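# Stack four wooden strips into a criss-cross layered stack

## Task

Take the four loose same-coloured wooden strips lying on the table between the two rows and build a criss-cross stack: two strips lie flat on the table next to each other with space between them, and the remaining two lie flat on top, each spanning both lower strips, with space between the upper pair as well.

## Robot and tools

Robot and frame. There are two six-joint arms, left_arm and right_arm, each with a two-finger parallel gripper. All positions are in one shared scene frame in metres: origin on the table top between the arms, +z up, +x outward over the table, and left_arm on the +y side. The arm bases are at left_arm (+0.015, +0.254, 0) and right_arm (-0.005, -0.313, 0). The names left and right do not refer to image sides. A gripper's fingers point along its own +z axis and close along its y axis. The reported hand point sits midway between the finger pads, roughly 1 cm short of the fingertips. Fully open, the pads are 0.094 m apart.

execute_actions. Argument actions is a list holding zero or one item. An empty list changes nothing and just reports the state. A move item has rows (1 to 15 rows) and optional steps (1 to 15, default 15); each step lasts 1/30 s, one row is used per step, and the final row repeats to fill the remaining steps. A wait item has only steps (up to 300); it returns once that many steps have elapsed since the previous result, and your reply time counts toward it. Optional pictures (true/false) controls whether camera images come back; they come by default. A refused call moves nothing.

Row layout. Every row is a single list of 14 numbers, each between -1 and 1, covering both arms even when only one moves: left_arm waist, shoulder, elbow, wrist pitch, wrist yaw, wrist roll, opening, then right_arm in that same order. The six joint numbers are offsets, not poses. They are measured from the joint angles printed in the latest result that showed them; before any such result in the scene, and for the second or later call within one reply, they are measured from where the arm is when the action begins. They are never relative to the previous row. Scale: 1.0 equals 1.202 rad for waist, 1.258 shoulder, 1.238 elbow, 2.073 wrist pitch, 2.022 for both wrist yaw and wrist roll. Joint ranges in radians: waist -2.618..3.054, shoulder 0.000..3.142, elbow 0.000..3.142, wrist pitch -1.571..1.571, wrist yaw -1.571..1.571, wrist roll -2.094..2.094. Asking for more than 0.036 rad beyond an end gets the call refused; true ends may sit up to 0.036 rad either way, and a request past one is clipped, sometimes reported as "joint sent to its limit". The opening number is absolute: +1 fully open, -1 shut; away from the extremes the fingers go where grip_measured would equal your number.

Holding position. Sending zero offsets returns joints to their reference angles, and an arm can droop a bit more each action. To keep an arm steady, aim its first call of a reply at the desired angles and send zeros afterwards, increasing the aim if a joint keeps falling short. The robot keeps pursuing your last row while you think or wait, until everything nearly stops or a step is HELD.

Speed limits. Each step, a joint target may lead the measured angle by at most 0.202 rad (waist), 0.258 (shoulder), 0.238 (elbow), 0.573 (wrist pitch), 0.522 (wrist yaw and roll). Targets that would move a gripper over 70 mm from where it is get scaled back. Large offsets therefore take several actions.

Gripping. To hold a strip, command an opening about 0.03 under grip_measured; a smaller margin grips more gently. Readings may be off by about 1 mm per gripper. Pad force tops out near 50 to 62 N, lower on thin parts, with brief spikes on first contact.

Result lines. The state line gives each arm's end_effector_position and end_effector_quat_wxyz; positions get less accurate at long reach. Joint positions and Joint velocities list, per arm, six joints (rad, rad/s) and then the pad gap (m, m/s). grip_measured is the opening on the command scale. Joint torques follow joint order and are noisy and offset. "joint command not followed" means a clearance check altered or blocked targets on some steps; HELD marks steps where your row was partly or wholly not sent. MOTOR HOT warns from 75 °C; at 90 °C an arm is halted for 10 s, and at 100 °C it goes limp and falls; these show as OVER-TEMPERATURE FAULT. Avoid long heavy holds.

Cameras. cam_head_left and cam_head_right give 504x504 images, in that order. Calibration (pinhole plus radial distortion, K, T_world_to_cam) is provided but may be off by a couple of degrees and several millimetres. zoom_image takes camera and region [x0, y0, x1, y1] in pixels from the top-left, at most 504 by 504, and returns a finer view of the latest image.



Avoid. Do not push or knock strips off the table, drop or slam them, press hard, or let the arms strike or squeeze each other. Occasional outside tugs on held parts or pushes on loose ones can happen, so check the stack before finishing.

Each tool is called after "Request:" as a command line: name --argument value for each argument, lists and objects as JSON in quotes; but a table of rows of numbers goes row by row, as --pt "numbers of a row", without its own name.

## Session

Request:
execute_actions --actions '[]'

Scene clock: 0.00 s of 5550.00 s.
left_arm: end_effector_position=(+0.4254, -0.2699, +0.2528) grip_measured=+1.000 end_effector_quat_wxyz=(+0.756, +0.406, +0.499, -0.121) | right_arm: end_effector_position=(+0.5253, -0.4455, +0.1364) grip_measured=+1.000 end_effector_quat_wxyz=(+0.074, -0.556, +0.759, -0.330)
Joint positions: left_arm=[-0.854  2.287  1.603  0.859 -0.089  0.54   0.094] | right_arm=[-0.276  2.117  1.828 -0.68   0.36  -1.508  0.094]
Joint velocities: left_arm=[-0.017 -0.002 -0.012  0.007 -0.022 -0.037  0.   ] | right_arm=[-0.007 -0.002 -0.002  0.066  0.037  0.007  0.   ]
Joint torques (N m, as the arm reports them, + toward a larger angle): no reading

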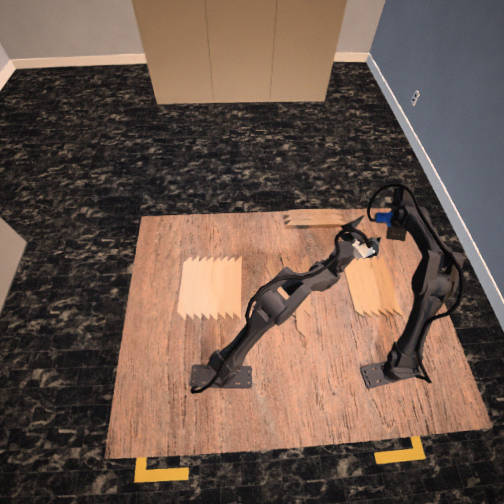

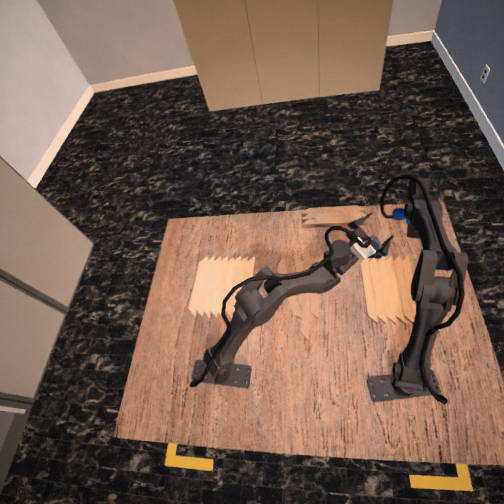

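Request:
execute_actions --actions '[{"rows":[[0.04,-0.03,0,0,0,0,1,0,-0.02,0,0,0,0.05,1],[0.1,-0.06,0,0,0,0,1,0,-0.04,-0.02,-0.01,-0.01,0.1,1],[0.17,-0.1,0,0,0,0,1,0,-0.06,-0.05,-0.03,-0.03,0.15,1],[0.24,-0.14,0,0,0,-0.03,1,0,-0.08,-0.08,-0.05,-0.05,0.2,1],[0.31,-0.18,-0.02,-0.05,0,-0.06,1,0,-0.1,-0.11,-0.07,-0.07,0.26,1],[0.38,-0.22,-0.04,-0.12,0.02,-0.09,1,0,-0.12,-0.14,-0.09,-0.09,0.32,1],[0.45,-0.26,-0.06,-0.2,0.044,-0.12,1,0,-0.14,-0.17,-0.11,-0.11,0.38,1],[0.52,-0.3,-0.08,-0.28,0.044,-0.15,1,0,-0.16,-0.2,-0.13,-0.13,0.44,1],[0.59,-0.33,-0.1,-0.36,0.044,-0.18,1,0,-0.18,-0.23,-0.15,-0.15,0.5,1],[0.66,-0.36,-0.12,-0.44,0.044,-0.21,1,0,-0.2,-0.26,-0.17,-0.178,0.56,1],[0.73,-0.395,-0.14,-0.52,0.044,-0.24,1,0,-0.22,-0.29,-0.19,-0.178,0.62,1],[0.8,-0.395,-0.16,-0.6,0.044,-0.267,1,0,-0.24,-0.32,-0.21,-0.178,0.68,1],[0.87,-0.395,-0.188,-0.7,0.044,-0.267,1,0,-0.26,-0.35,-0.222,-0.178,0.746,1],[0.93,-0.395,-0.188,-0.8,0.044,-0.267,1,0,-0.26,-0.378,-0.222,-0.178,0.746,1],[0.96,-0.395,-0.188,-0.965,0.044,-0.267,1,0,-0.26,-0.378,-0.222,-0.178,0.746,1]],"steps":15}]' --pictures false

Request:
execute_actions --actions '[{"steps":45}]'

Request:
zoom_image --camera "cam_head_left" --region '[240, 240, 350, 350]'

Request:
zoom_image --camera "cam_head_right" --region '[250, 240, 360, 350]'

Scene clock: 19.63 s of 5550.00 s.
left_arm: end_effector_position=(+0.5432, -0.0125, +0.3274) grip_measured=+1.000 end_effector_quat_wxyz=(+0.688, +0.244, +0.680, -0.069) | right_arm: end_effector_position=(+0.3541, -0.3698, +0.0873) grip_measured=+1.000 end_effector_quat_wxyz=(+0.056, -0.103, +0.992, -0.043)
Joint positions: left_arm=[-0.402  1.852  1.476  0.334 -0.036  0.243  0.094] | right_arm=[-0.276  1.811  1.405 -1.035  0.058 -0.342  0.094]
Joint velocities: left_arm=[ 1.126 -0.628 -0.183 -1.238 -0.007 -0.725  0.   ] | right_arm=[-0.007 -0.31  -0.725 -1.018 -0.344  2.234  0.   ]
Joint torques (N m, as the arm reports them, + toward a larger angle): left_arm=[ -1.09 -10.11   4.34   1.51   0.15  -0.01] | right_arm=[  0.07 -10.36   7.81   0.67   0.     0.03]
Steps of this call (steps 1 to 90: nothing new was sent; then 16.13 s passed at rest; steps 91 to 105: all 15 steps of this action). Readings (joint positions):
91: left_arm=[-0.851 2.285 1.603 0.858 -0.088 0.540] | right_arm=[-0.276 2.117 1.828 -0.680 0.360 -1.493]
92: left_arm=[-0.842 2.280 1.603 0.855 -0.083 0.540] | right_arm=[-0.276 2.114 1.825 -0.680 0.358 -1.461]
94: left_arm=[-0.809 2.263 1.603 0.849 -0.078 0.538] | right_arm=[-0.276 2.088 1.790 -0.687 0.335 -1.357]
98: left_arm=[-0.694 2.147 1.572 0.721 -0.058 0.470] | right_arm=[-0.276 1.980 1.655 -0.784 0.233 -1.025]
105: the state above

Scene clock: 21.13 s of 5550.00 s.
left_arm: end_effector_position=(+0.3372, +0.3308, +0.0789) grip_measured=+1.000 end_effector_quat_wxyz=(+0.003, -0.109, +0.994, +0.005) | right_arm: end_effector_position=(+0.3207, -0.3563, +0.0768) grip_measured=+1.000 end_effector_quat_wxyz=(+0.001, +0.062, +0.998, -0.004)
Joint positions: left_arm=[ 0.304  1.808  1.377 -1.133 -0.009  0.008  0.094] | right_arm=[-0.276  1.805  1.364 -1.128  0.007 -0.007  0.094]
Joint velocities: left_arm=[-0.002 -0.002 -0.002  0.007 -0.007 -0.037  0.   ] | right_arm=[-0.007 -0.012  0.007  0.022 -0.007 -0.051  0.   ]
Joint torques (N m, as the arm reports them, + toward a larger angle): left_arm=[ -0.37 -11.63   4.99   0.2    0.06  -0.03] | right_arm=[  0.02 -11.03   6.97  -0.05  -0.03   0.07]
Steps of this call (steps 1 to 45: the robot went on to your last target). Readings (joint positions):
1: left_arm=[-0.363 1.834 1.471 0.294 -0.036 0.222] | right_arm=[-0.276 1.805 1.386 -1.066 0.048 -0.274]
2: left_arm=[-0.326 1.822 1.468 0.254 -0.035 0.204] | right_arm=[-0.276 1.805 1.374 -1.088 0.040 -0.221]
4: left_arm=[-0.257 1.810 1.460 0.175 -0.034 0.172] | right_arm=[-0.276 1.805 1.364 -1.112 0.028 -0.143]
8: left_arm=[-0.128 1.808 1.436 -0.004 -0.030 0.125] | right_arm=[-0.276 1.805 1.364 -1.125 0.016 -0.062]
45: the state above

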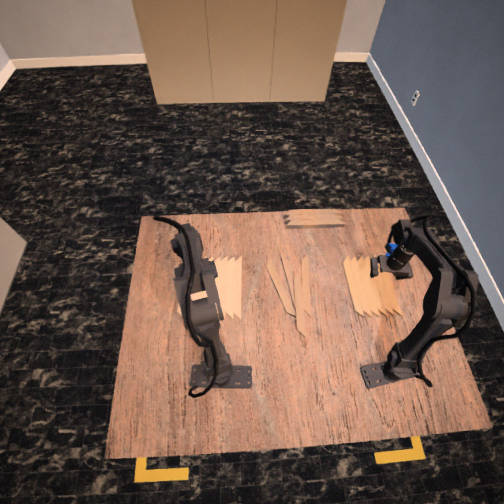

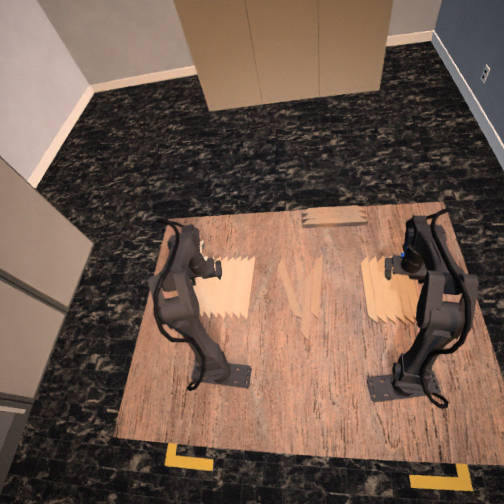

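Region (240, 240, 350, 350) of cam_head_left's 504x504 image, scaled by 4.582, with more detail than that image has.

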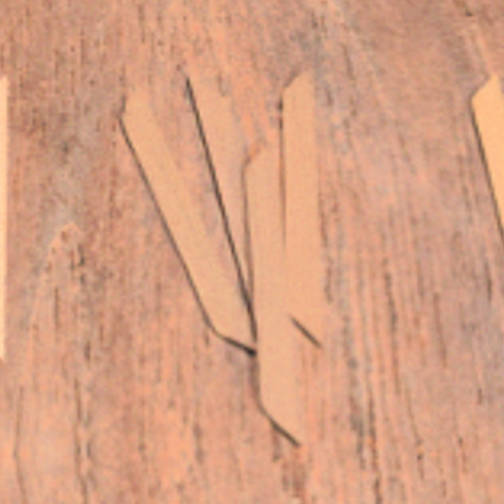

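Region (250, 240, 360, 350) of cam_head_right's 504x504 image, scaled by 4.582, with more detail than that image has.

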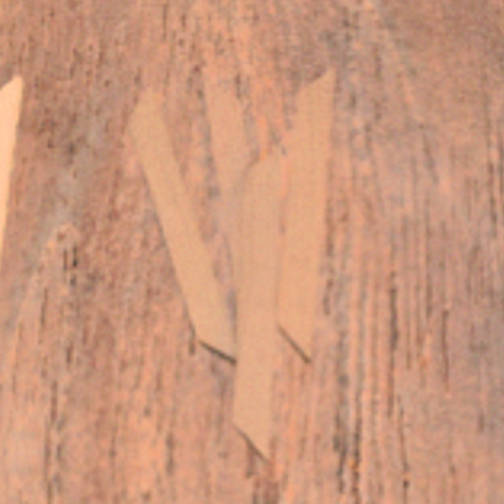

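Request:
execute_actions --actions '[{"rows":[[0,0,0,0,0,0,1,0.03,0,0,0,0,0.04,0.9],[0,0,0,0,0,0,1,0.08,0,0,0,0,0.08,0.8],[0,0,0,0,0,0,1,0.14,0,0,0,0,0.12,0.7],[0,0,0,0,0,0,1,0.21,0,0,0,0,0.16,0.6],[0,0,0,0,0,0,1,0.28,0,0,0,0,0.2,0.5],[0,0,0,0,0,0,1,0.35,0,0,0,0,0.24,0.4],[0,0,0,0,0,0,1,0.42,0,0,0,0,0.28,0.4],[0,0,0,0,0,0,1,0.49,0,0,0,0,0.32,0.4],[0,0,0,0,0,0,1,0.56,0,0,0,0,0.36,0.4],[0,0,0,0,0,0,1,0.63,0,0,0,0,0.4,0.4],[0,0,0,0,0,0,1,0.7,0,0,0,0,0.44,0.4],[0,0,0,0,0,0,1,0.77,0,0,0,0,0.48,0.4],[0,0,0,0,0,0,1,0.84,0,0,0,0,0.52,0.4],[0,0,0,0,0,0,1,0.9,0,0,0,0,0.538,0.4],[0,0,0,0,0,0,1,0.938,0,0,0,0,0.538,0.4]],"steps":15}]' --pictures false

Request:
execute_actions --actions '[{"steps":25}]' --pictures false

Request:
execute_actions --actions '[{"rows":[[0,0,0,0,0,0,1,0,0.008,-0.012,0.011,0,0,0.4],[0,0,0,0,0,0,1,0,0.016,-0.024,0.022,0,0,0.4],[0,0,0,0,0,0,1,0,0.024,-0.036,0.033,0,0,0.4],[0,0,0,0,0,0,1,0,0.032,-0.048,0.044,0,0,0.4],[0,0,0,0,0,0,1,0,0.04,-0.06,0.055,0,0,0.4],[0,0,0,0,0,0,1,0,0.048,-0.072,0.066,0,0,0.4],[0,0,0,0,0,0,1,0,0.056,-0.084,0.077,0,0,0.4],[0,0,0,0,0,0,1,0,0.064,-0.094,0.09,0,0,0.4]],"steps":15}]' --pictures false

Request:
execute_actions --actions '[{"steps":10}]'

Request:
zoom_image --camera "cam_head_left" --region '[250, 270, 340, 360]'

Scene clock: 47.63 s of 5550.00 s.
left_arm: end_effector_position=(+0.3370, +0.3307, +0.0789) grip_measured=+1.000 end_effector_quat_wxyz=(+0.002, -0.109, +0.994, +0.005) | right_arm: end_effector_position=(+0.2364, -0.0810, +0.0769) grip_measured=+0.403 end_effector_quat_wxyz=(+0.013, +0.041, +0.999, +0.006)
Joint positions: left_arm=[ 0.304  1.808  1.377 -1.134 -0.009  0.008  0.094] | right_arm=[ 0.623  1.805  1.364 -1.104  0.009  0.849  0.066]
Joint velocities: left_arm=[ 0.007 -0.032 -0.007 -0.051 -0.022 -0.037  0.   ] | right_arm=[ 2.132  0.012 -0.012  0.022 -0.037  1.604  0.001]
Joint torques (N m, as the arm reports them, + toward a larger angle): left_arm=[-0.04 -9.96  5.5   0.29 -0.03  0.03] | right_arm=[-0.33 -9.94  7.34 -0.09  0.03  0.03]
Steps of this call (steps 1 to 15: the robot went on to your last target; steps 16 to 90: nothing new was sent; then 23.00 s passed at rest; steps 91 to 105: all 15 steps of this action). Readings (joint positions):
91: left_arm=[0.304 1.808 1.377 -1.134 -0.009 0.008] | right_arm=[-0.273 1.805 1.364 -1.128 0.008 0.006]
92: left_arm=[0.304 1.808 1.377 -1.134 -0.009 0.008] | right_arm=[-0.261 1.805 1.364 -1.128 0.013 0.033]
94: left_arm=[0.304 1.808 1.377 -1.134 -0.009 0.008] | right_arm=[-0.188 1.805 1.364 -1.128 0.024 0.117]
98: left_arm=[0.304 1.808 1.377 -1.134 -0.009 0.008] | right_arm=[0.088 1.805 1.364 -1.117 0.021 0.357]
105: the state above

Scene clock: 48.47 s of 5550.00 s.
left_arm: end_effector_position=(+0.3370, +0.3307, +0.0789) grip_measured=+1.000 end_effector_quat_wxyz=(+0.002, -0.109, +0.994, +0.005) | right_arm: end_effector_position=(+0.1737, -0.0324, +0.0768) grip_measured=+0.403 end_effector_quat_wxyz=(+0.003, +0.038, +0.999, +0.009)
Joint positions: left_arm=[ 0.304  1.808  1.377 -1.134 -0.009  0.008  0.094] | right_arm=[ 0.854  1.805  1.364 -1.112 -0.004  1.074  0.066]
Joint velocities: left_arm=[ 0.002  0.017 -0.012 -0.007 -0.022  0.022  0.   ] | right_arm=[-0.002 -0.002 -0.007 -0.022 -0.022 -0.095 -0.001]
Joint torques (N m, as the arm reports them, + toward a larger angle): left_arm=[-0.05 -9.97  5.51  0.29 -0.03  0.03] | right_arm=[-0.21 -9.87  7.41 -0.06  0.13  0.06]
Steps of this call (steps 1 to 25: the robot went on to your last target). Readings (joint positions):
1: left_arm=[0.304 1.808 1.377 -1.134 -0.009 0.008] | right_arm=[0.700 1.805 1.364 -1.103 0.008 0.894]
2: left_arm=[0.304 1.808 1.377 -1.134 -0.009 0.008] | right_arm=[0.771 1.805 1.364 -1.103 0.005 0.930]
4: left_arm=[0.304 1.808 1.377 -1.134 -0.009 0.008] | right_arm=[0.868 1.805 1.364 -1.103 -0.010 0.981]
8: left_arm=[0.304 1.808 1.377 -1.134 -0.009 0.008] | right_arm=[0.878 1.805 1.364 -1.108 -0.016 1.035]
25: the state above

Scene clock: 48.97 s of 5550.00 s.
left_arm: end_effector_position=(+0.3370, +0.3307, +0.0789) grip_measured=+1.000 end_effector_quat_wxyz=(+0.002, -0.109, +0.994, +0.005) | right_arm: end_effector_position=(+0.1724, -0.0343, +0.0253) grip_measured=+0.403 end_effector_quat_wxyz=(-0.006, +0.038, +0.999, -0.006)
Joint positions: left_arm=[ 0.304  1.808  1.377 -1.134 -0.009  0.008  0.094] | right_arm=[ 0.854  1.883  1.252 -0.955 -0.004  1.074  0.066]
Joint velocities: left_arm=[-0.002  0.002 -0.007 -0.037 -0.037  0.007  0.   ] | right_arm=[-0.002  0.007  0.012  0.183 -0.007  0.095 -0.   ]
Joint torques (N m, as the arm reports them, + toward a larger angle): left_arm=[-0.04 -9.96  5.49  0.29 -0.03  0.03] | right_arm=[  0.07 -10.05   6.67   0.07   0.03   0.  ]
Steps of this call (steps 1 to 15: all 15 steps of this action). Readings (joint positions):
1: left_arm=[0.304 1.808 1.377 -1.134 -0.009 0.008] | right_arm=[0.854 1.805 1.364 -1.111 -0.004 1.074]
2: left_arm=[0.304 1.808 1.377 -1.134 -0.009 0.008] | right_arm=[0.854 1.805 1.362 -1.104 -0.004 1.074]
4: left_arm=[0.304 1.808 1.377 -1.134 -0.009 0.008] | right_arm=[0.854 1.806 1.347 -1.079 -0.004 1.074]
8: left_arm=[0.304 1.808 1.377 -1.134 -0.009 0.008] | right_arm=[0.854 1.837 1.291 -1.011 -0.004 1.074]
15: the state above

Scene clock: 49.30 s of 5550.00 s.
left_arm: end_effector_position=(+0.3370, +0.3307, +0.0789) grip_measured=+1.000 end_effector_quat_wxyz=(+0.002, -0.109, +0.994, +0.005) | right_arm: end_effector_position=(+0.1751, -0.0302, +0.0253) grip_measured=+0.403 end_effector_quat_wxyz=(-0.001, +0.038, +0.999, +0.003)
Joint positions: left_arm=[ 0.304  1.808  1.377 -1.134 -0.009  0.008  0.094] | right_arm=[ 0.854  1.883  1.252 -0.935 -0.004  1.074  0.066]
Joint velocities: left_arm=[-0.002 -0.007 -0.022 -0.022  0.007  0.007  0.   ] | right_arm=[-0.002 -0.012 -0.012  0.022  0.007 -0.139 -0.   ]
Joint torques (N m, as the arm reports them, + toward a larger angle): left_arm=[-0.03 -9.97  5.5   0.28 -0.03  0.03] | right_arm=[  0.   -10.17   6.54   0.13   0.02   0.  ]
Steps of this call (steps 1 to 10: the robot went on to your last target). Readings (joint positions):
1: left_arm=[0.304 1.808 1.377 -1.134 -0.009 0.008] | right_arm=[0.854 1.883 1.252 -0.949 -0.004 1.074]
2: left_arm=[0.304 1.808 1.377 -1.134 -0.009 0.008] | right_arm=[0.854 1.883 1.252 -0.945 -0.004 1.074]
4: left_arm=[0.304 1.808 1.377 -1.134 -0.009 0.008] | right_arm=[0.854 1.883 1.252 -0.941 -0.004 1.074]
8: left_arm=[0.304 1.808 1.377 -1.134 -0.009 0.008] | right_arm=[0.854 1.883 1.252 -0.936 -0.004 1.074]
10: the state above

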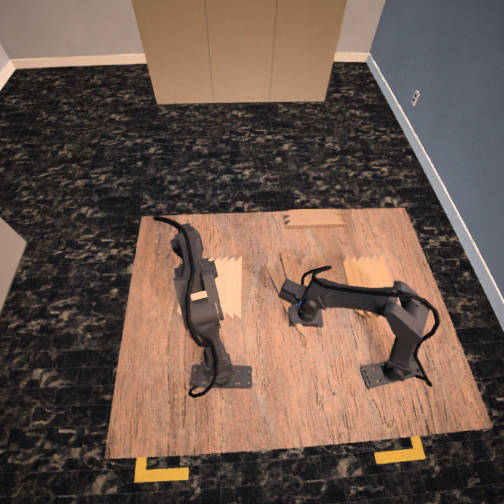

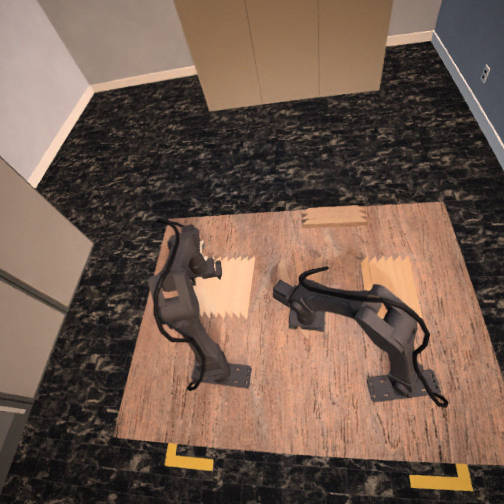

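Region (250, 270, 340, 360) of cam_head_left's 504x504 image, scaled by 5.600, with more detail than that image has.

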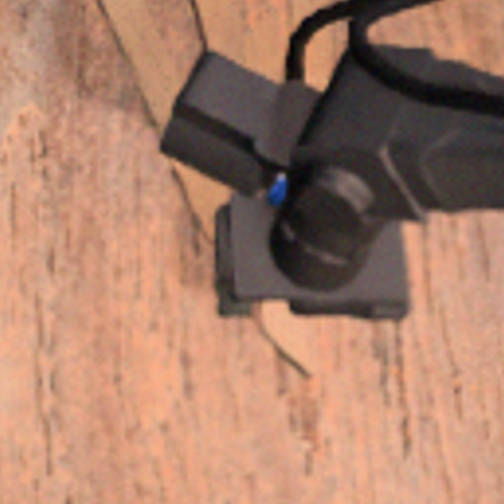

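Request:
execute_actions --actions '[{"rows":[[0,0,0,0,0,0,1,0,0,-0.01,0.003,0,0,0.4],[0,0,0,0,0,0,1,0,0,-0.016,0.006,0,0,0.4],[0,0,0,0,0,0,1,0,0,-0.022,0.009,0,0,0.4],[0,0,0,0,0,0,1,0,0,-0.028,0.012,0,0,0.4],[0,0,0,0,0,0,1,0,0,-0.034,0.015,0,0,0.3],[0,0,0,0,0,0,1,0,0,-0.04,0.018,0,0,0.2],[0,0,0,0,0,0,1,0,0,-0.044,0.021,0,0,0.1],[0,0,0,0,0,0,1,0,0,-0.048,0.023,0,0,0.1]],"steps":15}]' --pictures false

Request:
execute_actions --actions '[{"rows":[[0,0,0,0,0,0,1,0,0,0,0,0,0,0],[0,0,0,0,0,0,1,0,0,0,0,0,0,-0.1],[0,0,0,0,0,0,1,0,0,0,0,0,0,-0.2],[0,0,0,0,0,0,1,0,0,0,0,0,0,-0.25],[0,0,0,0,0,0,1,0,0,0,0,0,0,-0.3],[0,0,0,0,0,0,1,0,0,0,0,0,0,-0.34],[0,0,0,0,0,0,1,0,0,0,0,0,0,-0.38],[0,0,0,0,0,0,1,0,0,0,0,0,0,-0.41],[0,0,0,0,0,0,1,0,0,0,0,0,0,-0.44]],"steps":15}]' --pictures false

Scene clock: 62.07 s of 5550.00 s.
left_arm: end_effector_position=(+0.3370, +0.3307, +0.0789) grip_measured=+1.000 end_effector_quat_wxyz=(+0.002, -0.109, +0.994, +0.005) | right_arm: end_effector_position=(+0.1707, -0.0369, +0.0144) grip_measured=+0.103 end_effector_quat_wxyz=(-0.004, +0.038, +0.999, -0.003)
Joint positions: left_arm=[ 0.304  1.808  1.377 -1.134 -0.009  0.008  0.094] | right_arm=[ 0.854  1.883  1.205 -0.901 -0.004  1.074  0.052]
Joint velocities: left_arm=[-0.002 -0.002  0.007 -0.007  0.007  0.007  0.   ] | right_arm=[-0.012 -0.007 -0.007  0.037 -0.007  0.037  0.   ]
Joint torques (N m, as the arm reports them, + toward a larger angle): left_arm=[-0.05 -9.98  5.49  0.29 -0.03  0.03] | right_arm=[ -0.08 -10.08   5.8    0.11   0.02   0.  ]
Steps of this call (steps 1 to 30: the robot went on to your last target; steps 31 to 90: nothing new was sent; then 9.27 s passed at rest; steps 91 to 105: all 15 steps of this action). Readings (joint positions):
91: left_arm=[0.304 1.808 1.377 -1.134 -0.009 0.008] | right_arm=[0.854 1.883 1.252 -0.934 -0.004 1.074]
92: left_arm=[0.304 1.808 1.377 -1.134 -0.009 0.008] | right_arm=[0.854 1.883 1.252 -0.934 -0.004 1.074]
94: left_arm=[0.304 1.808 1.377 -1.134 -0.009 0.008] | right_arm=[0.854 1.883 1.246 -0.927 -0.004 1.074]
98: left_arm=[0.304 1.808 1.377 -1.134 -0.009 0.008] | right_arm=[0.854 1.883 1.217 -0.910 -0.004 1.074]
105: the state above

Scene clock: 62.57 s of 5550.00 s.
left_arm: end_effector_position=(+0.3370, +0.3307, +0.0789) grip_measured=+1.000 end_effector_quat_wxyz=(+0.002, -0.109, +0.994, +0.005) | right_arm: end_effector_position=(+0.1706, -0.0367, +0.0144) grip_measured=-0.427 end_effector_quat_wxyz=(-0.004, +0.038, +0.999, -0.002)
Joint positions: left_arm=[ 0.304  1.808  1.377 -1.134 -0.009  0.008  0.094] | right_arm=[ 0.854  1.883  1.205 -0.9   -0.005  1.074  0.027]
Joint velocities: left_arm=[-0.017 -0.002  0.007  0.051  0.051 -0.037  0.   ] | right_arm=[-0.012 -0.002  0.012 -0.066 -0.066 -0.037 -0.   ]
Joint torques (N m, as the arm reports them, + toward a larger angle): left_arm=[-0.06 -9.98  5.49  0.29 -0.03  0.03] | right_arm=[ -0.01 -10.31   6.9    0.04   0.04   0.01]
Steps of this call (steps 1 to 15: all 15 steps of this action). Readings (joint positions):
1: left_arm=[0.304 1.808 1.377 -1.134 -0.009 0.008] | right_arm=[0.854 1.883 1.205 -0.901 -0.004 1.074]
2: left_arm=[0.304 1.808 1.377 -1.134 -0.009 0.008] | right_arm=[0.854 1.883 1.205 -0.901 -0.004 1.074]
4: left_arm=[0.304 1.808 1.377 -1.134 -0.009 0.008] | right_arm=[0.854 1.883 1.205 -0.901 -0.004 1.074]
8: left_arm=[0.304 1.808 1.377 -1.134 -0.009 0.008] | right_arm=[0.854 1.883 1.205 -0.900 -0.005 1.074]
15: the state above

Gripped. Lift and swing away.

Request:
execute_actions --actions '[{"rows":[[0,0,0,0,0,0,1,0,0,0,0,0,0,-0.46],[0,0,0,0,0,0,1,0,-0.007,0.013,-0.012,0,0,-0.46],[0,0,0,0,0,0,1,0,-0.014,0.026,-0.024,0,0,-0.46],[0,0,0,0,0,0,1,0,-0.021,0.039,-0.036,0,0,-0.46],[0,0,0,0,0,0,1,0,-0.028,0.052,-0.048,0,0,-0.46],[0,0,0,0,0,0,1,0,-0.035,0.065,-0.06,0,0,-0.46],[0,0,0,0,0,0,1,0,-0.042,0.078,-0.072,0,0,-0.46],[0,0,0,0,0,0,1,0,-0.049,0.091,-0.084,0,0,-0.46],[0,0,0,0,0,0,1,0,-0.056,0.104,-0.096,0,0,-0.46],[0,0,0,0,0,0,1,0,-0.063,0.117,-0.108,0,0,-0.46],[0,0,0,0,0,0,1,0,-0.073,0.13,-0.12,0,0,-0.46]],"steps":15}]' --pictures false

Request:
execute_actions --actions '[{"rows":[[0,0,0,0,0,0,1,-0.02,0,0.01,-0.02,0,0,-0.46],[0,0,0,0,0,0,1,-0.06,0,0.01,-0.02,0,0,-0.46],[0,0,0,0,0,0,1,-0.11,0,0.01,-0.02,0,0,-0.46],[0,0,0,0,0,0,1,-0.17,0,0.01,-0.02,0,0,-0.46],[0,0,0,0,0,0,1,-0.23,0,0.01,-0.02,0,0,-0.46],[0,0,0,0,0,0,1,-0.29,0,0.01,-0.02,0,0,-0.46],[0,0,0,0,0,0,1,-0.35,0,0.01,-0.02,0,0,-0.46],[0,0,0,0,0,0,1,-0.41,0,0.01,-0.02,0,0,-0.46],[0,0,0,0,0,0,1,-0.47,0,0.01,-0.02,0,0,-0.46],[0,0,0,0,0,0,1,-0.53,0,0.01,-0.02,0,0,-0.46],[0,0,0,0,0,0,1,-0.59,0,0.01,-0.02,0,0,-0.46],[0,0,0,0,0,0,1,-0.65,0,0.01,-0.02,0,0,-0.46],[0,0,0,0,0,0,1,-0.71,0,0.01,-0.02,0,0,-0.46],[0,0,0,0,0,0,1,-0.76,0,0.01,-0.02,0,0,-0.46],[0,0,0,0,0,0,1,-0.8,0,0.01,-0.02,0,0,-0.46]],"steps":15}]' --pictures false

Request:
execute_actions --actions '[{"steps":20}]'

Request:
zoom_image --camera "cam_head_left" --region '[240, 240, 350, 350]'

Request:
zoom_image --camera "cam_head_right" --region '[250, 240, 360, 350]'

Scene clock: 80.77 s of 5550.00 s.
left_arm: end_effector_position=(+0.3370, +0.3307, +0.0789) grip_measured=+1.000 end_effector_quat_wxyz=(+0.002, -0.109, +0.994, +0.005) | right_arm: end_effector_position=(+0.1739, -0.0305, +0.0746) grip_measured=-0.440 end_effector_quat_wxyz=(+0.004, +0.038, +0.999, +0.014)
Joint positions: left_arm=[ 0.304  1.808  1.377 -1.134 -0.009  0.008  0.094] | right_arm=[ 0.854  1.803  1.353 -1.092 -0.008  1.074  0.026]
Joint velocities: left_arm=[-0.002 -0.022 -0.017 -0.037 -0.051 -0.007  0.   ] | right_arm=[-0.002 -0.149  0.12  -0.286 -0.037  0.037 -0.002]
Joint torques (N m, as the arm reports them, + toward a larger angle): left_arm=[-0.04 -9.96  5.49  0.29 -0.03  0.03] | right_arm=[  0.03 -10.09   7.88  -0.09   0.04   0.03]
Steps of this call (steps 1 to 15: the robot went on to your last target; steps 16 to 90: nothing new was sent; then 14.70 s passed at rest; steps 91 to 105: all 15 steps of this action). Readings (joint positions):
91: left_arm=[0.304 1.808 1.377 -1.134 -0.009 0.008] | right_arm=[0.854 1.883 1.205 -0.900 -0.005 1.074]
92: left_arm=[0.304 1.808 1.377 -1.134 -0.009 0.008] | right_arm=[0.854 1.883 1.205 -0.901 -0.006 1.074]
94: left_arm=[0.304 1.808 1.377 -1.134 -0.009 0.008] | right_arm=[0.854 1.883 1.212 -0.918 -0.007 1.074]
98: left_arm=[0.304 1.808 1.377 -1.134 -0.009 0.008] | right_arm=[0.854 1.873 1.262 -0.987 -0.008 1.074]
105: the state above

Scene clock: 81.27 s of 5550.00 s.
left_arm: end_effector_position=(+0.3370, +0.3307, +0.0789) grip_measured=+1.000 end_effector_quat_wxyz=(+0.002, -0.109, +0.994, +0.005) | right_arm: end_effector_position=(+0.3232, -0.2616, +0.0759) grip_measured=-0.439 end_effector_quat_wxyz=(+0.003, +0.450, +0.893, +0.015)
Joint positions: left_arm=[ 0.304  1.808  1.377 -1.134 -0.009  0.008  0.094] | right_arm=[-0.004  1.801  1.355 -1.104 -0.021  1.074  0.026]
Joint velocities: left_arm=[ 0.002 -0.017 -0.002 -0.022 -0.022  0.022  0.   ] | right_arm=[-2.049  0.007  0.017 -0.051 -0.022  0.007 -0.   ]
Joint torques (N m, as the arm reports them, + toward a larger angle): left_arm=[-0.05 -9.96  5.51  0.28 -0.03  0.04] | right_arm=[ 1.79 -9.56  8.14 -0.13  0.08  0.02]
Steps of this call (steps 1 to 15: all 15 steps of this action). Readings (joint positions):
1: left_arm=[0.304 1.808 1.377 -1.134 -0.009 0.008] | right_arm=[0.852 1.801 1.355 -1.098 -0.010 1.074]
2: left_arm=[0.304 1.808 1.377 -1.134 -0.009 0.008] | right_arm=[0.844 1.801 1.355 -1.101 -0.014 1.074]
4: left_arm=[0.304 1.808 1.377 -1.134 -0.009 0.008] | right_arm=[0.788 1.801 1.355 -1.107 -0.029 1.074]
8: left_arm=[0.304 1.808 1.377 -1.134 -0.009 0.008] | right_arm=[0.527 1.801 1.355 -1.107 -0.033 1.074]
15: the state above

Scene clock: 81.93 s of 5550.00 s.
left_arm: end_effector_position=(+0.3370, +0.3307, +0.0789) grip_measured=+1.000 end_effector_quat_wxyz=(+0.002, -0.109, +0.994, +0.005) | right_arm: end_effector_position=(+0.3230, -0.2985, +0.0758) grip_measured=-0.440 end_effector_quat_wxyz=(-0.001, +0.497, +0.868, +0.007)
Joint positions: left_arm=[ 0.304  1.808  1.377 -1.134 -0.009  0.008  0.094] | right_arm=[-0.11   1.801  1.355 -1.12  -0.012  1.074  0.026]
Joint velocities: left_arm=[ 0.002  0.007 -0.007 -0.066 -0.051  0.022  0.   ] | right_arm=[ 0.002  0.007  0.027  0.037 -0.037  0.007  0.001]
Joint torques (N m, as the arm reports them, + toward a larger angle): left_arm=[-0.03 -9.97  5.5   0.29 -0.03  0.03] | right_arm=[ 0.17 -9.61  8.21 -0.05  0.04  0.04]
Steps of this call (steps 1 to 20: the robot went on to your last target). Readings (joint positions):
1: left_arm=[0.304 1.808 1.377 -1.134 -0.009 0.008] | right_arm=[-0.067 1.801 1.355 -1.104 -0.015 1.074]
2: left_arm=[0.304 1.808 1.377 -1.134 -0.009 0.008] | right_arm=[-0.114 1.801 1.355 -1.104 -0.005 1.074]
4: left_arm=[0.304 1.808 1.377 -1.134 -0.009 0.008] | right_arm=[-0.150 1.801 1.355 -1.109 0.006 1.074]
8: left_arm=[0.304 1.808 1.377 -1.134 -0.009 0.008] | right_arm=[-0.121 1.801 1.355 -1.116 -0.003 1.074]
20: the state above

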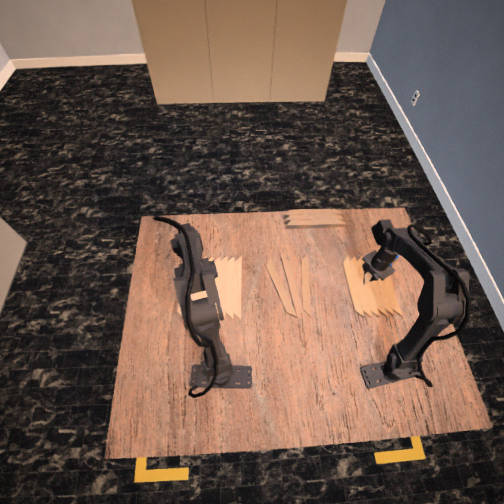

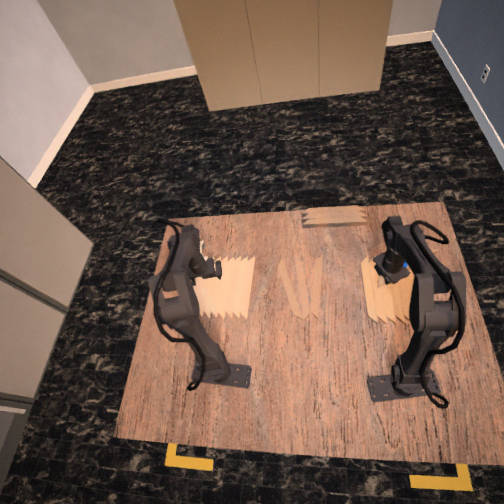

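Region (240, 240, 350, 350) of cam_head_left's 504x504 image, scaled by 4.582, with more detail than that image has.

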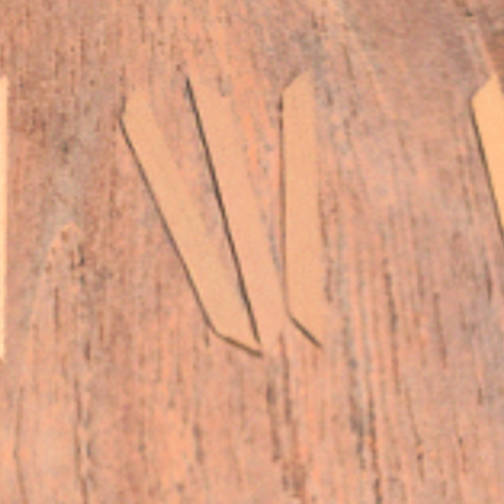

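Region (250, 240, 360, 350) of cam_head_right's 504x504 image, scaled by 4.582, with more detail than that image has.

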